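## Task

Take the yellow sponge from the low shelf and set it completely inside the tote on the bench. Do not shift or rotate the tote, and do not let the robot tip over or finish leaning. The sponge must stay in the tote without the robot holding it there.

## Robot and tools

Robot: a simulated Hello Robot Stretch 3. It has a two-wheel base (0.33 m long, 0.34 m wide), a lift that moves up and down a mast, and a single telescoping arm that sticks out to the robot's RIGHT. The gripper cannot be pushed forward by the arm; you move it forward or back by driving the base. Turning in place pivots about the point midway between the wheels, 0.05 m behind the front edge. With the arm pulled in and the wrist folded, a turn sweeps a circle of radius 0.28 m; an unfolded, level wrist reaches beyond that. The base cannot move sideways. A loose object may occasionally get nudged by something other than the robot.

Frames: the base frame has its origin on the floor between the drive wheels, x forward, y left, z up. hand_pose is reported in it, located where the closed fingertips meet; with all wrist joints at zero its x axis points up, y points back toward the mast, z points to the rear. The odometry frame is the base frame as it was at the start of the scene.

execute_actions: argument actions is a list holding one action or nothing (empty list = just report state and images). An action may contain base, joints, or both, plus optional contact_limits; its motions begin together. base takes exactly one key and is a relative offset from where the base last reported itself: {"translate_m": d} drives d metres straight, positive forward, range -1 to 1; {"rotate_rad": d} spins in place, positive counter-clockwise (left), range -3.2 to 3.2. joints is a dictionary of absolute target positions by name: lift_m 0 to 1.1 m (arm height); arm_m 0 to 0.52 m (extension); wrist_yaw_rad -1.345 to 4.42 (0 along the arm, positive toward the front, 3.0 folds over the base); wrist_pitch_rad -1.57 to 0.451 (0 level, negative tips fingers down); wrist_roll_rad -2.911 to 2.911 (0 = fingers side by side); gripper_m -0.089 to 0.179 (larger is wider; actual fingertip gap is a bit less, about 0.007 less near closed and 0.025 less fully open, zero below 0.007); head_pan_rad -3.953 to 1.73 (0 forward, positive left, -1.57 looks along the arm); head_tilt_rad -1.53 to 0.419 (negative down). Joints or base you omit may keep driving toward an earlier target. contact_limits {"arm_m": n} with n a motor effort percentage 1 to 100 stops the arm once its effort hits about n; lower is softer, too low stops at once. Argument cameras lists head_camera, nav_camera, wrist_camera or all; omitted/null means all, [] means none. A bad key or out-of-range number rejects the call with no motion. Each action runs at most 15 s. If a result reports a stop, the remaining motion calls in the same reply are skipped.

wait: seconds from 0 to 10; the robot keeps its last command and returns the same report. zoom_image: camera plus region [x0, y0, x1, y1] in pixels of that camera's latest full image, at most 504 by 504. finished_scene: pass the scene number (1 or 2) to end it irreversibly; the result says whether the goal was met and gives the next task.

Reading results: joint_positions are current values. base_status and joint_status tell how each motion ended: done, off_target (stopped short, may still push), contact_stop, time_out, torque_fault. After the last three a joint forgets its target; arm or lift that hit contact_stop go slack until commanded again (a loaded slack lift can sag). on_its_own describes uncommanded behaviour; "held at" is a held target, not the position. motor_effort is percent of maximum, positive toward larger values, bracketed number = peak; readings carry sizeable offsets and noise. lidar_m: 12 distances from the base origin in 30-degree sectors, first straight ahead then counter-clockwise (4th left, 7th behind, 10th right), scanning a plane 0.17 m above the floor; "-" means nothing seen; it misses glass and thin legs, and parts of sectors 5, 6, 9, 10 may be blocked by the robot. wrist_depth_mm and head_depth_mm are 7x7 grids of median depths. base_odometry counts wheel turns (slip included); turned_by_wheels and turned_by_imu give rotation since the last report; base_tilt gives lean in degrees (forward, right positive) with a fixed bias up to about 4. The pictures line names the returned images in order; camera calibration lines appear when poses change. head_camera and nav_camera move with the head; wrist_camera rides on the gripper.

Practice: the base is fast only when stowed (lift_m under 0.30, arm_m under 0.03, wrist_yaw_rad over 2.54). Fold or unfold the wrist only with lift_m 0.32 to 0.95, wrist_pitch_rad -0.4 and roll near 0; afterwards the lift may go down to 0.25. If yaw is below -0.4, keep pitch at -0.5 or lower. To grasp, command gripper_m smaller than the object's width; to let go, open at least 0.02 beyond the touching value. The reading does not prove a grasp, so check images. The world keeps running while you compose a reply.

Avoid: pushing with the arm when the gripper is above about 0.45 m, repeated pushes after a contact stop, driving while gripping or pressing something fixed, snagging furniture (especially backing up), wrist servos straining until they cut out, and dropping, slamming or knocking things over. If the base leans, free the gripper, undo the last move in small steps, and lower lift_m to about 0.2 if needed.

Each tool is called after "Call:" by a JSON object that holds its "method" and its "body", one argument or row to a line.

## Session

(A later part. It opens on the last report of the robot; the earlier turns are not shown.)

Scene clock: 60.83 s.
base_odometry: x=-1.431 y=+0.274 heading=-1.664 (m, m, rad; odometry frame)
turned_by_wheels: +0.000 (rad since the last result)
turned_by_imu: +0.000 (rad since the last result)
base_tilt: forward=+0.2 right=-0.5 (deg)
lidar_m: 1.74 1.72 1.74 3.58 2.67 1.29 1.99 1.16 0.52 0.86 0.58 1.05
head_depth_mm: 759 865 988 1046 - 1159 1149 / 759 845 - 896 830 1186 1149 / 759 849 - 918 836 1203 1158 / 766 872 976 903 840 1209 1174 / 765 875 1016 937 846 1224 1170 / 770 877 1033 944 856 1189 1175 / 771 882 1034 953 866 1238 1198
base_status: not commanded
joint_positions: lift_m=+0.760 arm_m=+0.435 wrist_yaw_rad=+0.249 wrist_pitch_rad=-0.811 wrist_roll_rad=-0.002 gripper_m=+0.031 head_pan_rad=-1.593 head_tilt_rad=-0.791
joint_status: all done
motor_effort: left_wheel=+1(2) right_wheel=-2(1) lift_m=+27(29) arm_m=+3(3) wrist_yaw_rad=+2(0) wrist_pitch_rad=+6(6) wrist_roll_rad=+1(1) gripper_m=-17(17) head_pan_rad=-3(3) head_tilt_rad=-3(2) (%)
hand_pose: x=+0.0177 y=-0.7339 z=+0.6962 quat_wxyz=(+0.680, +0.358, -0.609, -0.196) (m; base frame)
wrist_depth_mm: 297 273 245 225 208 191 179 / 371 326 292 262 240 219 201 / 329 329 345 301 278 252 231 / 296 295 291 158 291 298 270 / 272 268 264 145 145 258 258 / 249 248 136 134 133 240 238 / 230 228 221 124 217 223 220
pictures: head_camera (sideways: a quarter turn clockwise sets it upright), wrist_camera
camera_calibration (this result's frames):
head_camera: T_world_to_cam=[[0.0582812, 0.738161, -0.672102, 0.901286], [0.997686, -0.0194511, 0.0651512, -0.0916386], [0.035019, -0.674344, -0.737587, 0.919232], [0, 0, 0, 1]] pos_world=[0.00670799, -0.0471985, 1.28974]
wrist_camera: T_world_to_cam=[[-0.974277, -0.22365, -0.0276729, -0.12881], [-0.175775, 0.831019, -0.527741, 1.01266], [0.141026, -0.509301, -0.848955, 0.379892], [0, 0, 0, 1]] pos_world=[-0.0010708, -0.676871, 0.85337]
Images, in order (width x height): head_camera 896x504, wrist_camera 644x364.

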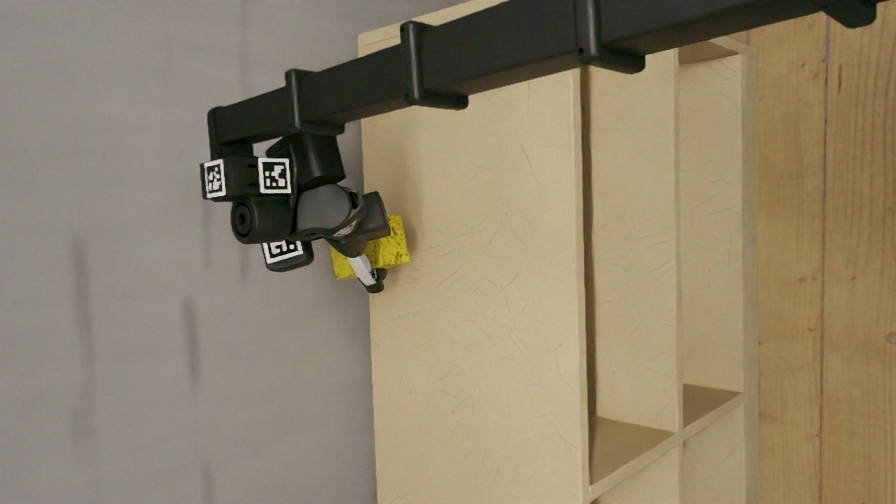

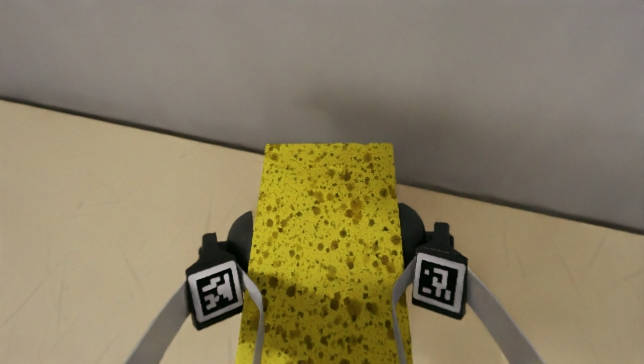

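Call:
{"method": "execute_actions", "body": {
  "actions": [
    {"joints":{"lift_m":1.0,"arm_m":0.0,"wrist_yaw_rad":0,"head_pan_rad":-0.5,"head_tilt_rad":-0.6},"base":{"translate_m":-0.3}}
  ],
  "cameras": []
}}

Call:
{"method": "execute_actions", "body": {
  "actions": [
    {"base":{"rotate_rad":2.85}}
  ]
}}

Scene clock: 72.97 s.
base_odometry: x=-1.403 y=+0.573 heading=-1.663 (m, m, rad; odometry frame)
turned_by_wheels: +0.000 (rad since the last result)
turned_by_imu: +0.001 (rad since the last result)
base_tilt: forward=+0.2 right=-0.5 (deg)
lidar_m: 2.04 1.94 2.19 2.56 1.07 1.07 1.69 1.13 0.87 0.45 0.86 0.78
head_depth_mm: 1097 1188 1290 1108 916 1045 1147 / 1257 1382 1419 1129 1071 1256 1208 / 1470 1635 1514 1222 1376 1406 1237 / 1762 2014 2073 1567 1680 1447 1248 / 1905 2057 2307 2233 1758 1458 1258 / 1819 1990 2203 2260 1775 1476 1266 / 1718 1880 2071 2217 1820 1488 1279
base_status: done
joint_positions: lift_m=+1.000 arm_m=+0.000 wrist_yaw_rad=+0.001 wrist_pitch_rad=-0.811 wrist_roll_rad=-0.002 gripper_m=+0.031 head_pan_rad=-0.507 head_tilt_rad=-0.606
joint_status: all done
motor_effort: left_wheel=+2(2) right_wheel=-1(8) lift_m=+27(27) arm_m=-2(2) wrist_yaw_rad=+0(1) wrist_pitch_rad=+6(6) wrist_roll_rad=+1(1) gripper_m=-16(17) head_pan_rad=+4(45) head_tilt_rad=+3(13) (%)
hand_pose: x=-0.0215 y=-0.3042 z=+0.9361 quat_wxyz=(+0.651, +0.280, -0.649, -0.279) (m; base frame)
wrist_depth_mm: 693 699 681 675 676 661 654 / 746 733 737 753 764 785 756 / 670 661 647 684 918 924 933 / 601 591 584 158 - - - / 566 560 545 144 146 - - / - 970 136 134 133 - - / - - 984 124 - - -
pictures: none
No camera images: the call's "cameras" was empty. Leave "cameras" out to get every camera's image.

Scene clock: 78.40 s.
base_odometry: x=-1.403 y=+0.573 heading=+1.186 (m, m, rad; odometry frame)
turned_by_wheels: +2.850 (rad since the last result)
turned_by_imu: +2.801 (rad since the last result)
base_tilt: forward=+0.2 right=-0.5 (deg)
lidar_m: 1.69 1.61 0.96 0.85 0.53 0.78 1.32 2.04 1.95 3.04 2.56 1.06
head_depth_mm: 2568 1668 2680 2119 1694 1415 1217 / 2323 1708 2519 2130 1712 1416 1238 / 2145 1753 1301 2152 1680 1442 1237 / 1959 1558 1249 2057 1658 1448 1248 / 1847 1551 1418 2215 1754 1468 1256 / 1681 1767 1966 2096 1783 1464 1260 / 1587 1673 1822 2017 1796 1497 1274
base_status: done
joint_positions: lift_m=+1.000 arm_m=+0.000 wrist_yaw_rad=+0.001 wrist_pitch_rad=-0.811 wrist_roll_rad=-0.002 gripper_m=+0.031 head_pan_rad=-0.507 head_tilt_rad=-0.606
joint_status: not commanded
motor_effort: left_wheel=-3(7) right_wheel=+3(7) lift_m=+27(27) arm_m=-2(2) wrist_yaw_rad=+0(0) wrist_pitch_rad=+6(6) wrist_roll_rad=+1(1) gripper_m=-15(16) head_pan_rad=+4(3) head_tilt_rad=+1(1) (%)
hand_pose: x=-0.0215 y=-0.3042 z=+0.9361 quat_wxyz=(+0.651, +0.280, -0.649, -0.279) (m; base frame)
wrist_depth_mm: - - - - - - - / - - - - - - - / - - - - - - - / - - - 158 - - - / - - - 145 146 - - / - - 136 133 132 - - / - - - 124 998 - -
pictures: head_camera (sideways: a quarter turn clockwise sets it upright), nav_camera (sideways: a quarter turn counterclockwise sets it upright), wrist_camera
camera_calibration (this result's frames):
head_camera: T_world_to_cam=[[-0.507321, 0.329387, -0.796323, 1.06663], [0.471443, 0.879608, 0.0634905, -0.086282], [0.721365, -0.34321, -0.601531, 0.738077], [0, 0, 0, 1]] pos_world=[0.0493802, -0.0221256, 1.29884]
nav_camera: T_world_to_cam=[[0.510905, -0.31287, 0.80068, -1.00067], [-0.493148, -0.869583, -0.0251227, 0.0813005], [0.704118, -0.382018, -0.598565, 0.733099], [0, 0, 0, 1]] pos_world=[0.0351516, 0.037675, 1.24207]
wrist_camera: T_world_to_cam=[[-0.99935, 0.0231169, -0.027653, 0.0102769], [0.0342305, 0.848951, -0.527362, 0.784939], [0.0112851, -0.527966, -0.849191, 0.799702], [0, 0, 0, 1]] pos_world=[-0.0256233, -0.244396, 1.09333]
Images, in order (width x height): head_camera 896x504, nav_camera 672x504, wrist_camera 644x364.

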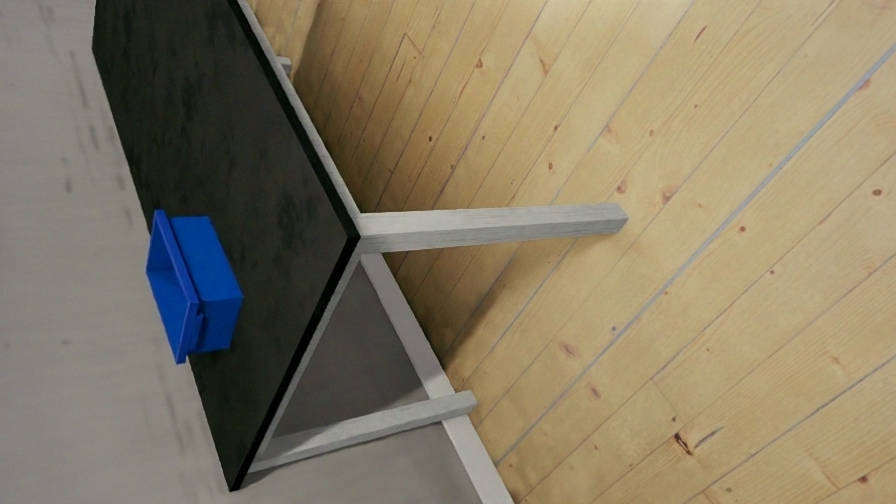

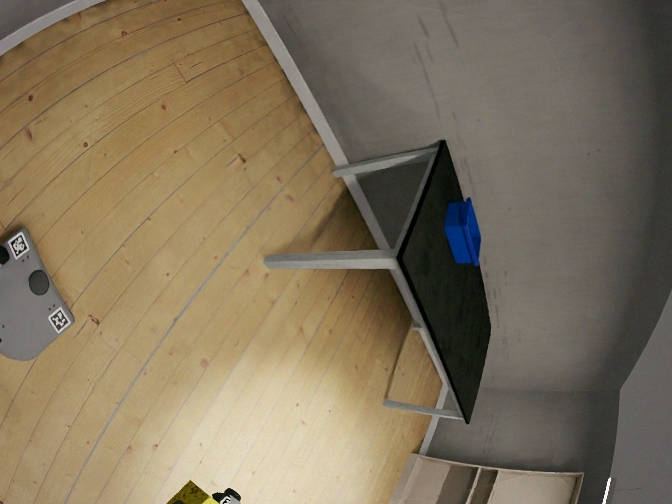

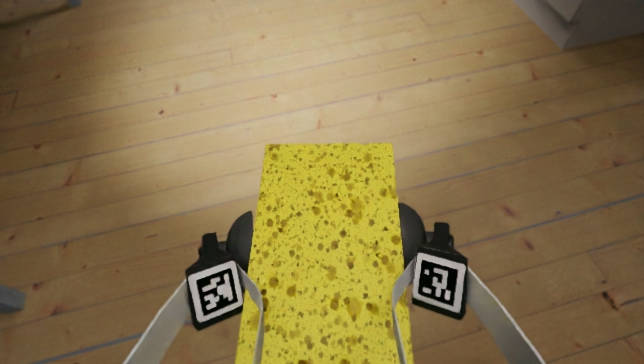

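Call:
{"method": "execute_actions", "body": {
  "actions": [
    {"base":{"translate_m":1.0},"joints":{"lift_m":1.02,"head_pan_rad":-1.45,"head_tilt_rad":-0.65}}
  ],
  "cameras": []
}}

Call:
{"method": "execute_actions", "body": {
  "actions": [
    {"base":{"translate_m":0.36}}
  ],
  "cameras": []
}}

Call:
{"method": "execute_actions", "body": {
  "actions": [
    {"base":{"rotate_rad":0.3},"joints":{"arm_m":0.2}}
  ]
}}

Scene clock: 93.70 s.
base_odometry: x=-1.028 y=+1.500 heading=+1.186 (m, m, rad; odometry frame)
turned_by_wheels: +0.000 (rad since the last result)
turned_by_imu: +0.000 (rad since the last result)
base_tilt: forward=+0.2 right=-0.4 (deg)
lidar_m: 0.73 0.73 0.86 1.07 1.08 1.22 1.74 2.64 2.84 0.49 1.39 0.80
head_depth_mm: 3328 3659 2780 - - - - / 3299 3443 2630 - - - 1141 / 3297 3452 1140 844 705 1378 1197 / 3233 1590 1113 855 697 1413 1222 / 3294 1630 1129 864 697 1444 1236 / 3187 1669 1153 874 706 1404 1242 / 3135 1692 1114 852 715 1425 1256
base_status: done
joint_positions: lift_m=+1.020 arm_m=+0.000 wrist_yaw_rad=+0.001 wrist_pitch_rad=-0.811 wrist_roll_rad=-0.002 gripper_m=+0.031 head_pan_rad=-1.443 head_tilt_rad=-0.642
joint_status: all done
motor_effort: left_wheel=-3(3) right_wheel=+1(9) lift_m=+27(28) arm_m=-2(2) wrist_yaw_rad=+0(0) wrist_pitch_rad=+6(6) wrist_roll_rad=+1(1) gripper_m=-17(16) head_pan_rad=-4(46) head_tilt_rad=-3(7) (%)
hand_pose: x=-0.0215 y=-0.3042 z=+0.9561 quat_wxyz=(+0.651, +0.280, -0.649, -0.279) (m; base frame)
wrist_depth_mm: 599 607 602 - - - - / 533 530 520 533 - - - / 481 474 473 466 - - - / 431 428 425 158 - - - / 402 419 428 145 145 - - / - - 136 134 132 - - / - - - 124 - - -
pictures: none
No camera images: the call's "cameras" was empty. Leave "cameras" out to get every camera's image.

Scene clock: 98.27 s.
base_odometry: x=-0.893 y=+1.833 heading=+1.186 (m, m, rad; odometry frame)
turned_by_wheels: +0.000 (rad since the last result)
turned_by_imu: +0.000 (rad since the last result)
base_tilt: forward=+0.2 right=-0.6 (deg)
lidar_m: 0.38 0.38 0.45 0.81 1.16 1.36 2.10 2.94 0.61 2.16 0.73 0.43
head_depth_mm: 3250 3473 1137 - - - - / 3199 1521 1080 - - - 1162 / 3163 1559 1098 771 701 1322 1218 / 3207 1581 956 747 690 624 1229 / 3188 1636 949 749 700 629 1231 / 3070 1690 1150 848 704 621 1241 / 1874 1566 1160 886 713 614 1036
base_status: done
joint_positions: lift_m=+1.020 arm_m=+0.000 wrist_yaw_rad=+0.001 wrist_pitch_rad=-0.811 wrist_roll_rad=-0.002 gripper_m=+0.031 head_pan_rad=-1.443 head_tilt_rad=-0.642
joint_status: not commanded
motor_effort: left_wheel=-3(3) right_wheel=+2(7) lift_m=+27(27) arm_m=-2(2) wrist_yaw_rad=+1(0) wrist_pitch_rad=+6(6) wrist_roll_rad=+1(1) gripper_m=-16(16) head_pan_rad=-4(4) head_tilt_rad=-3(3) (%)
hand_pose: x=-0.0215 y=-0.3042 z=+0.9561 quat_wxyz=(+0.651, +0.280, -0.649, -0.279) (m; base frame)
wrist_depth_mm: 613 500 409 588 589 581 - / 533 405 460 520 522 508 - / 477 472 475 469 463 455 455 / 433 429 427 158 408 420 538 / 398 395 382 145 146 795 - / 366 362 135 133 132 - - / 515 777 - 124 - - -
pictures: none
No camera images: the call's "cameras" was empty. Leave "cameras" out to get every camera's image.

Scene clock: 100.97 s.
base_odometry: x=-0.893 y=+1.833 heading=+1.486 (m, m, rad; odometry frame)
turned_by_wheels: +0.300 (rad since the last result)
turned_by_imu: +0.295 (rad since the last result)
base_tilt: forward=+0.2 right=-0.5 (deg)
lidar_m: 0.38 0.40 0.58 1.16 1.22 1.56 3.10 0.61 2.17 1.19 0.49 0.39
head_depth_mm: 3058 - - 711 671 597 1202 / 3099 - - 529 678 615 1213 / 2900 1555 1038 782 685 1317 1223 / 1624 1500 1114 851 693 1336 1225 / 1122 1159 1083 862 697 1271 1184 / 854 883 900 849 706 768 958 / 696 704 721 740 700 753 805
base_status: done
joint_positions: lift_m=+1.020 arm_m=+0.200 wrist_yaw_rad=+0.000 wrist_pitch_rad=-0.811 wrist_roll_rad=-0.002 gripper_m=+0.031 head_pan_rad=-1.443 head_tilt_rad=-0.642
joint_status: all done
motor_effort: left_wheel=-2(8) right_wheel=+2(8) lift_m=+27(27) arm_m=+3(2) wrist_yaw_rad=+0(1) wrist_pitch_rad=+6(6) wrist_roll_rad=+1(1) gripper_m=-17(16) head_pan_rad=-4(4) head_tilt_rad=-3(3) (%)
hand_pose: x=-0.0215 y=-0.5037 z=+0.9561 quat_wxyz=(+0.651, +0.280, -0.649, -0.279) (m; base frame)
wrist_depth_mm: 455 592 580 464 470 575 575 / 453 537 515 509 423 509 499 / 451 471 457 462 426 450 448 / 431 427 406 158 277 403 407 / 392 392 385 145 145 374 374 / 364 362 135 134 132 346 343 / 338 332 322 124 315 321 320
pictures: head_camera (sideways: a quarter turn clockwise sets it upright), nav_camera (sideways: a quarter turn counterclockwise sets it upright), wrist_camera
camera_calibration (this result's frames):
head_camera: T_world_to_cam=[[-0.0391401, 0.631978, -0.773997, 1.03468], [0.988143, 0.139566, 0.0639884, -0.090079], [0.148463, -0.762316, -0.629947, 0.778537], [0, 0, 0, 1]] pos_world=[0.0139241, -0.0478294, 1.29704]
nav_camera: T_world_to_cam=[[0.0545861, -0.625231, 0.778529, -0.96901], [-0.99276, -0.117534, -0.0247841, 0.0839062], [0.107, -0.771539, -0.62712, 0.773888], [0, 0, 0, 1]] pos_world=[0.0533875, 0.00109116, 1.2418]
wrist_camera: T_world_to_cam=[[-0.999342, 0.0234735, -0.0276512, 0.0155621], [0.0345322, 0.848954, -0.527338, 0.964799], [0.0110962, -0.527946, -0.849205, 0.711399], [0, 0, 0, 1]] pos_world=[-0.0256586, -0.443855, 1.11333]
Images, in order (width x height): head_camera 896x504, nav_camera 672x504, wrist_camera 644x364.

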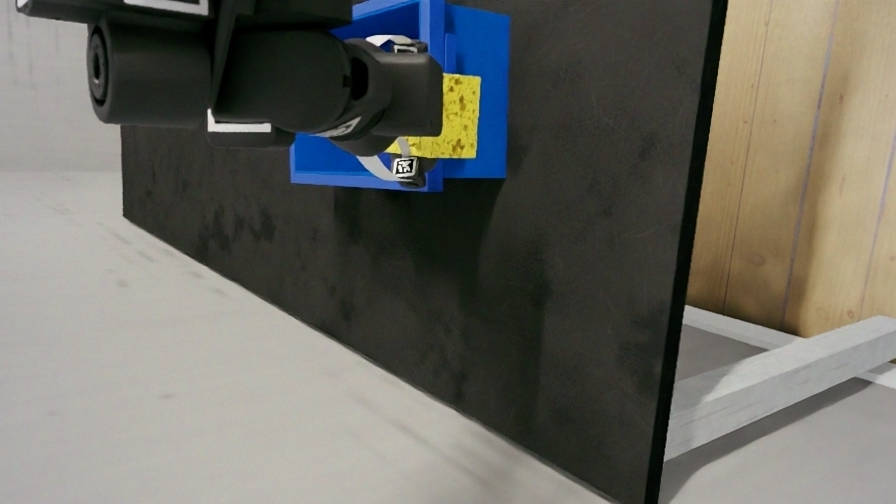

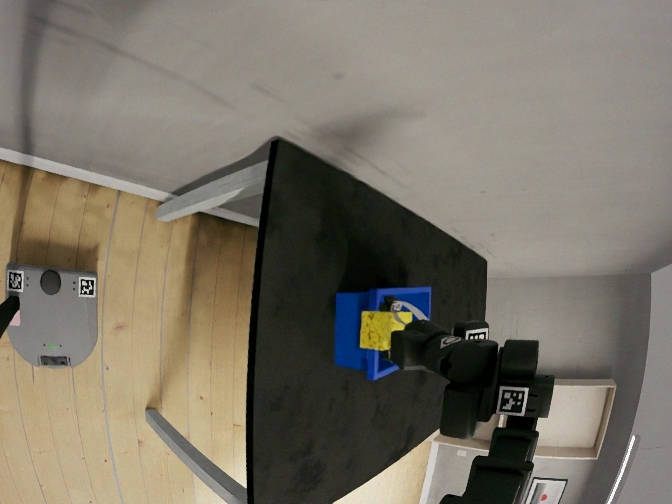

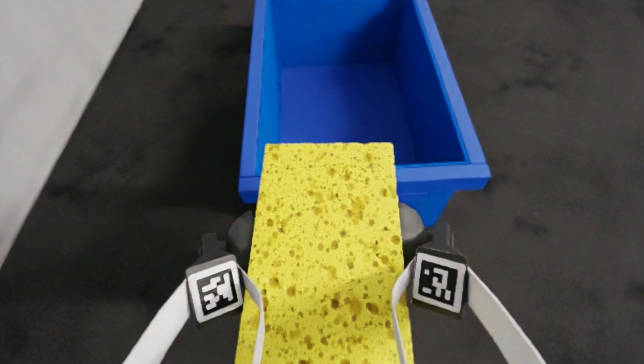

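Call:
{"method": "execute_actions", "body": {
  "actions": [
    {"base":{"translate_m":-0.033},"joints":{"arm_m":0.47}}
  ],
  "cameras": ["wrist_camera"]
}}

Call:
{"method": "execute_actions", "body": {
  "actions": [
    {"joints":{"lift_m":0.93}}
  ]
}}

Scene clock: 107.47 s.
base_odometry: x=-0.896 y=+1.800 heading=+1.486 (m, m, rad; odometry frame)
turned_by_wheels: +0.000 (rad since the last result)
turned_by_imu: +0.000 (rad since the last result)
base_tilt: forward=+0.2 right=-0.4 (deg)
lidar_m: 0.41 0.44 0.63 1.16 1.23 1.53 3.07 0.59 2.16 1.29 0.51 0.42
head_depth_mm: - 1456 1012 754 671 595 1203 / - - 916 734 678 612 1217 / 3077 1555 942 738 684 621 1211 / 1753 1546 1112 852 691 1333 1231 / 1219 1252 1135 865 699 1339 1243 / 930 955 983 874 706 810 997 / 754 771 785 800 712 785 878
base_status: done
joint_positions: lift_m=+1.020 arm_m=+0.470 wrist_yaw_rad=+0.000 wrist_pitch_rad=-0.811 wrist_roll_rad=-0.002 gripper_m=+0.031 head_pan_rad=-1.443 head_tilt_rad=-0.642
joint_status: all done
motor_effort: left_wheel=-3(8) right_wheel=+2(5) lift_m=+27(27) arm_m=+2(3) wrist_yaw_rad=+1(0) wrist_pitch_rad=+6(6) wrist_roll_rad=+1(1) gripper_m=-17(16) head_pan_rad=-4(4) head_tilt_rad=-3(3) (%)
hand_pose: x=-0.0216 y=-0.7737 z=+0.9561 quat_wxyz=(+0.651, +0.279, -0.649, -0.279) (m; base frame)
wrist_depth_mm: 479 593 601 580 573 572 561 / 472 535 525 516 509 509 495 / 468 475 467 465 458 455 446 / 426 426 289 158 275 409 402 / 393 388 254 144 145 374 373 / 363 361 135 133 132 345 345 / 338 332 218 124 229 313 321
pictures: wrist_camera
camera_calibration (this result's frames):
wrist_camera: T_world_to_cam=[[-0.999339, 0.023597, -0.0276512, 0.0219759], [0.0346371, 0.848949, -0.527338, 1.19402], [0.0110309, -0.527947, -0.849206, 0.568852], [0, 0, 0, 1]] pos_world=[-0.0256709, -0.713855, 1.11333]
Images, in order (width x height): wrist_camera 644x364.

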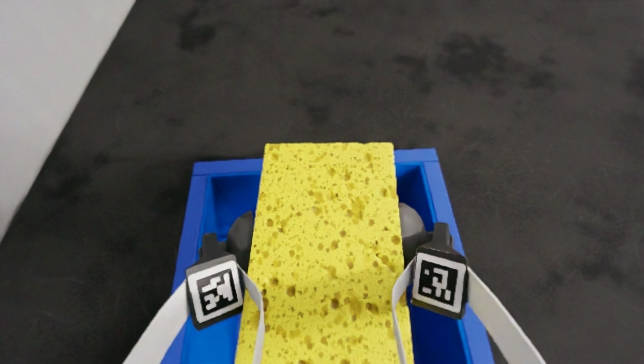

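Scene clock: 109.13 s.
base_odometry: x=-0.896 y=+1.800 heading=+1.486 (m, m, rad; odometry frame)
turned_by_wheels: +0.000 (rad since the last result)
turned_by_imu: +0.000 (rad since the last result)
base_tilt: forward=+0.1 right=-0.4 (deg)
lidar_m: 0.41 0.44 0.63 1.16 1.23 1.54 3.08 0.59 2.16 1.29 0.51 0.42
head_depth_mm: 3104 - 978 755 674 596 1212 / 3118 - 792 734 679 613 1225 / 3092 1574 944 742 684 620 1218 / 1764 1545 1110 849 692 1332 1227 / 1219 1254 1128 861 697 1341 1222 / 930 954 977 873 703 808 1001 / 753 769 784 801 711 782 874
base_status: not commanded
joint_positions: lift_m=+0.930 arm_m=+0.470 wrist_yaw_rad=+0.000 wrist_pitch_rad=-0.811 wrist_roll_rad=-0.002 gripper_m=+0.031 head_pan_rad=-1.443 head_tilt_rad=-0.642
joint_status: all done
motor_effort: left_wheel=-3(3) right_wheel=+3(2) lift_m=+20(21) arm_m=+3(3) wrist_yaw_rad=+0(0) wrist_pitch_rad=+6(6) wrist_roll_rad=+1(1) gripper_m=-16(16) head_pan_rad=-4(3) head_tilt_rad=-3(3) (%)
hand_pose: x=-0.0216 y=-0.7737 z=+0.8665 quat_wxyz=(+0.651, +0.279, -0.649, -0.279) (m; base frame)
wrist_depth_mm: 443 448 438 432 428 419 421 / 401 393 209 211 210 373 370 / 353 214 231 230 231 320 329 / 321 183 264 158 232 176 301 / 293 165 230 145 146 162 277 / 264 162 136 133 132 145 256 / 240 148 220 124 227 170 233
pictures: head_camera (sideways: a quarter turn clockwise sets it upright), nav_camera (sideways: a quarter turn counterclockwise sets it upright), wrist_camera
camera_calibration (this result's frames):
head_camera: T_world_to_cam=[[-0.0391171, 0.631982, -0.773995, 1.03467], [0.988148, 0.13953, 0.0639884, -0.0900791], [0.148435, -0.762319, -0.62995, 0.778541], [0, 0, 0, 1]] pos_world=[0.0139223, -0.0478296, 1.29704]
nav_camera: T_world_to_cam=[[0.0545634, -0.625236, 0.778526, -0.969007], [-0.992764, -0.117498, -0.0247841, 0.0839061], [0.106971, -0.77154, -0.627122, 0.773891], [0, 0, 0, 1]] pos_world=[0.0533875, 0.00108963, 1.2418]
wrist_camera: T_world_to_cam=[[-0.999339, 0.0235972, -0.0276512, 0.0194972], [0.0346372, 0.848949, -0.527338, 1.14674], [0.0110308, -0.527947, -0.849206, 0.492725], [0, 0, 0, 1]] pos_world=[-0.0256709, -0.713855, 1.02369]
Images, in order (width x height): head_camera 896x504, nav_camera 672x504, wrist_camera 644x364.

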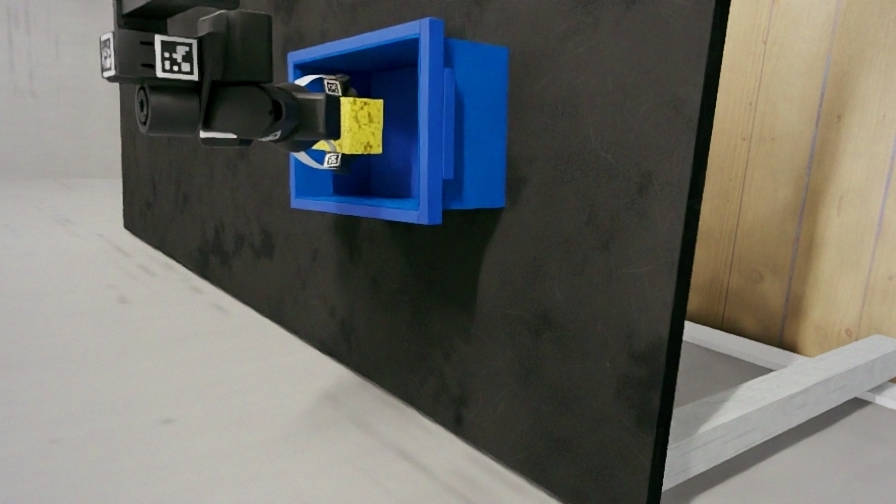

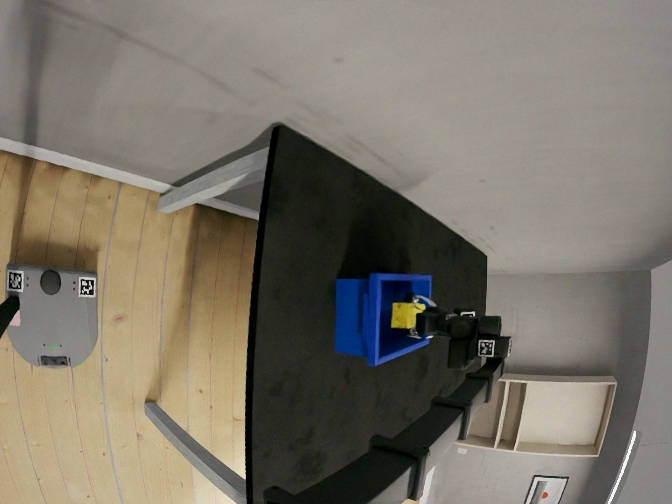

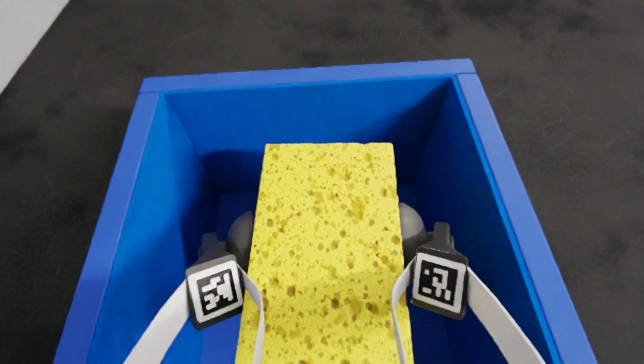

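Call:
{"method": "execute_actions", "body": {
  "actions": [
    {"joints":{"lift_m":0.865}}
  ],
  "cameras": ["wrist_camera"]
}}

Call:
{"method": "execute_actions", "body": {
  "actions": [
    {"joints":{"gripper_m":0.1}}
  ],
  "cameras": ["wrist_camera"]
}}

Call:
{"method": "execute_actions", "body": {
  "actions": [
    {"joints":{"lift_m":1.0}}
  ],
  "cameras": ["wrist_camera","head_camera"]
}}

Scene clock: 113.73 s.
base_odometry: x=-0.896 y=+1.800 heading=+1.486 (m, m, rad; odometry frame)
turned_by_wheels: +0.000 (rad since the last result)
turned_by_imu: +0.000 (rad since the last result)
base_tilt: forward=+0.2 right=-0.5 (deg)
lidar_m: 0.41 0.44 0.63 1.16 1.23 1.53 3.09 0.59 2.16 1.29 0.51 0.42
head_depth_mm: 3093 1665 939 756 675 596 1201 / 3137 1632 - 729 680 614 1205 / 3117 1566 939 734 682 620 1217 / 1759 1556 1114 849 696 1342 1227 / 1214 1267 1134 863 698 1328 1238 / 930 955 986 874 705 808 1005 / 755 768 788 798 709 783 875
base_status: not commanded
joint_positions: lift_m=+0.865 arm_m=+0.470 wrist_yaw_rad=+0.000 wrist_pitch_rad=-0.811 wrist_roll_rad=-0.002 gripper_m=+0.031 head_pan_rad=-1.443 head_tilt_rad=-0.642
joint_status: all done
motor_effort: left_wheel=-2(3) right_wheel=+2(3) lift_m=+20(20) arm_m=+3(3) wrist_yaw_rad=+1(0) wrist_pitch_rad=+6(6) wrist_roll_rad=+1(1) gripper_m=-17(17) head_pan_rad=-3(3) head_tilt_rad=-2(4) (%)
hand_pose: x=-0.0216 y=-0.7737 z=+0.8015 quat_wxyz=(+0.651, +0.279, -0.649, -0.279) (m; base frame)
wrist_depth_mm: 136 161 168 171 174 142 304 / 127 174 196 198 201 144 110 / 125 171 232 228 231 147 100 / 123 168 232 158 219 149 99 / 122 165 209 145 146 152 100 / 121 163 135 134 132 144 101 / 119 149 175 124 172 170 102
pictures: wrist_camera
camera_calibration (this result's frames):
wrist_camera: T_world_to_cam=[[-0.999339, 0.0235971, -0.0276511, 0.0176999], [0.0346371, 0.848949, -0.527338, 1.11247], [0.0110307, -0.527947, -0.849206, 0.437528], [0, 0, 0, 1]] pos_world=[-0.0256709, -0.713856, 0.958688]
Images, in order (width x height): wrist_camera 644x364.

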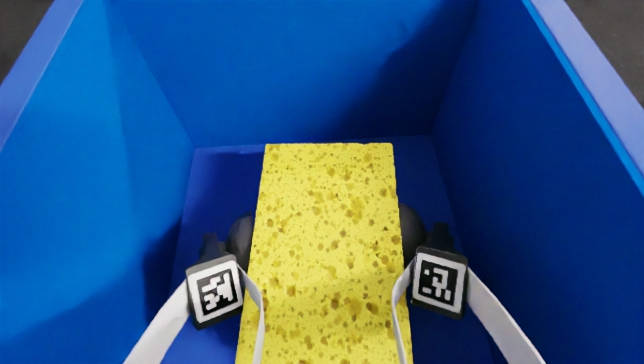

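Scene clock: 114.93 s.
base_odometry: x=-0.896 y=+1.800 heading=+1.486 (m, m, rad; odometry frame)
turned_by_wheels: +0.000 (rad since the last result)
turned_by_imu: +0.000 (rad since the last result)
base_tilt: forward=+0.2 right=-0.5 (deg)
lidar_m: 0.41 0.44 0.63 1.16 1.23 1.53 3.09 0.59 2.16 1.29 0.51 0.42
head_depth_mm: 3064 1655 940 752 672 593 1207 / 3154 1626 - 728 679 611 1213 / 3048 1538 946 732 685 620 1221 / 1770 1555 1114 845 691 1327 1226 / 1209 1257 1123 858 700 1336 1234 / 928 954 980 874 706 809 1001 / 754 767 787 803 712 779 875
base_status: not commanded
joint_positions: lift_m=+0.865 arm_m=+0.470 wrist_yaw_rad=+0.000 wrist_pitch_rad=-0.811 wrist_roll_rad=-0.002 gripper_m=+0.100 head_pan_rad=-1.443 head_tilt_rad=-0.642
joint_status: all done
motor_effort: left_wheel=-3(3) right_wheel=+3(2) lift_m=+20(20) arm_m=+3(3) wrist_yaw_rad=+2(0) wrist_pitch_rad=+6(6) wrist_roll_rad=+1(1) gripper_m=+1(79) head_pan_rad=-3(4) head_tilt_rad=-3(3) (%)
hand_pose: x=-0.0216 y=-0.7737 z=+0.8015 quat_wxyz=(+0.651, +0.279, -0.649, -0.279) (m; base frame)
wrist_depth_mm: 136 162 168 170 174 142 306 / 127 174 195 198 201 144 110 / 125 171 233 236 233 146 100 / 123 168 232 176 222 148 99 / 122 165 211 160 201 142 100 / 120 147 188 148 185 134 101 / 119 171 175 137 174 170 100
pictures: wrist_camera
camera_calibration (this result's frames):
wrist_camera: T_world_to_cam=[[-0.999339, 0.0235978, -0.0276513, 0.0177004], [0.0346378, 0.848949, -0.527338, 1.11247], [0.0110305, -0.527947, -0.849206, 0.437528], [0, 0, 0, 1]] pos_world=[-0.0256709, -0.713856, 0.958688]
Images, in order (width x height): wrist_camera 644x364.

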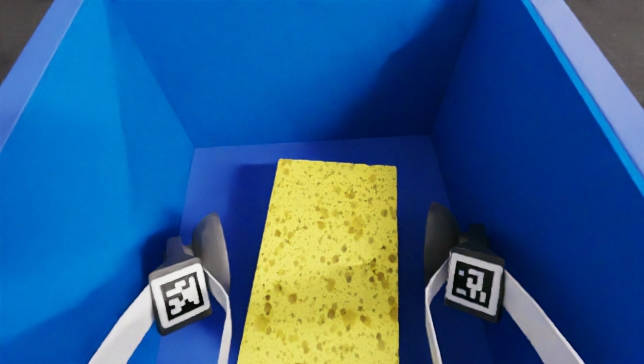

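Scene clock: 117.00 s.
base_odometry: x=-0.896 y=+1.800 heading=+1.486 (m, m, rad; odometry frame)
turned_by_wheels: +0.000 (rad since the last result)
turned_by_imu: +0.000 (rad since the last result)
base_tilt: forward=+0.3 right=-0.5 (deg)
lidar_m: 0.41 0.44 0.64 1.16 1.23 1.53 3.07 0.59 2.16 1.29 0.51 0.42
head_depth_mm: - 1405 1016 755 672 594 1205 / 3040 - 929 733 677 614 1210 / 3083 1560 940 740 685 619 1216 / 1751 1558 1111 843 689 1325 1225 / 1216 1264 1128 859 698 1336 1230 / 928 955 988 871 703 809 1001 / 754 770 785 803 713 778 877
base_status: not commanded
joint_positions: lift_m=+1.000 arm_m=+0.470 wrist_yaw_rad=+0.000 wrist_pitch_rad=-0.811 wrist_roll_rad=-0.002 gripper_m=+0.100 head_pan_rad=-1.443 head_tilt_rad=-0.642
joint_status: all done
motor_effort: left_wheel=-3(2) right_wheel=+3(3) lift_m=+27(29) arm_m=+3(3) wrist_yaw_rad=+0(0) wrist_pitch_rad=+6(6) wrist_roll_rad=+1(1) gripper_m=-1(1) head_pan_rad=-4(4) head_tilt_rad=-3(3) (%)
hand_pose: x=-0.0216 y=-0.7737 z=+0.9361 quat_wxyz=(+0.651, +0.279, -0.649, -0.279) (m; base frame)
wrist_depth_mm: 473 562 561 551 544 529 531 / 465 499 496 491 483 470 468 / 447 446 439 435 432 426 420 / 408 402 275 295 287 391 384 / 372 369 347 352 346 356 352 / 341 339 324 285 323 333 323 / 314 201 297 262 298 204 300
pictures: head_camera (sideways: a quarter turn clockwise sets it upright), wrist_camera
camera_calibration (this result's frames):
head_camera: T_world_to_cam=[[-0.0391171, 0.631982, -0.773995, 1.03467], [0.988148, 0.13953, 0.0639884, -0.0900791], [0.148435, -0.762319, -0.62995, 0.778541], [0, 0, 0, 1]] pos_world=[0.0139223, -0.0478296, 1.29704]
wrist_camera: T_world_to_cam=[[-0.999339, 0.0235977, -0.0276512, 0.0214232], [0.0346377, 0.848949, -0.527338, 1.18347], [0.0110305, -0.527947, -0.849206, 0.55186], [0, 0, 0, 1]] pos_world=[-0.0256709, -0.713857, 1.09332]
Images, in order (width x height): head_camera 896x504, wrist_camera 644x364.

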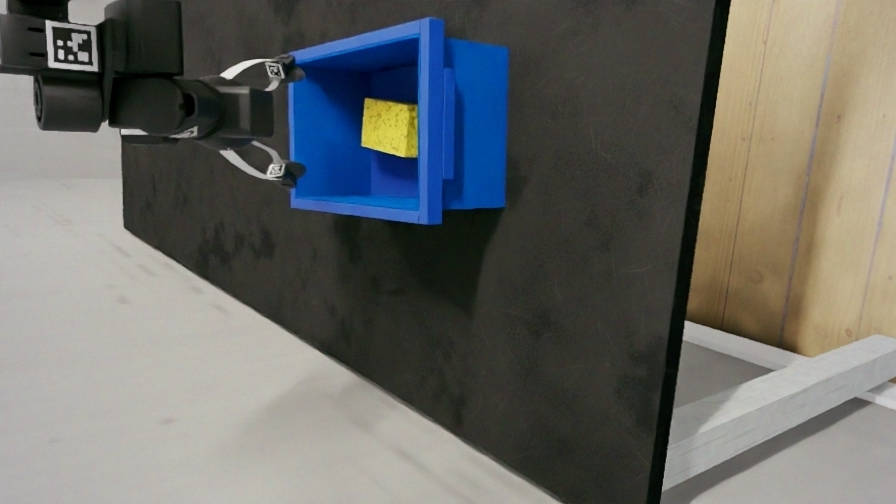

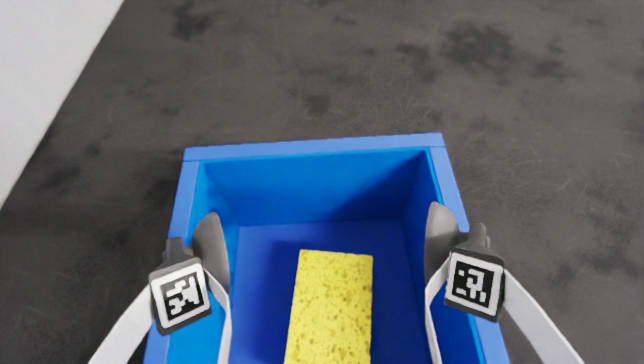

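Call:
{"method": "finished_scene", "body": {
  "scene": 1
}}

The scene is finished: the task was done.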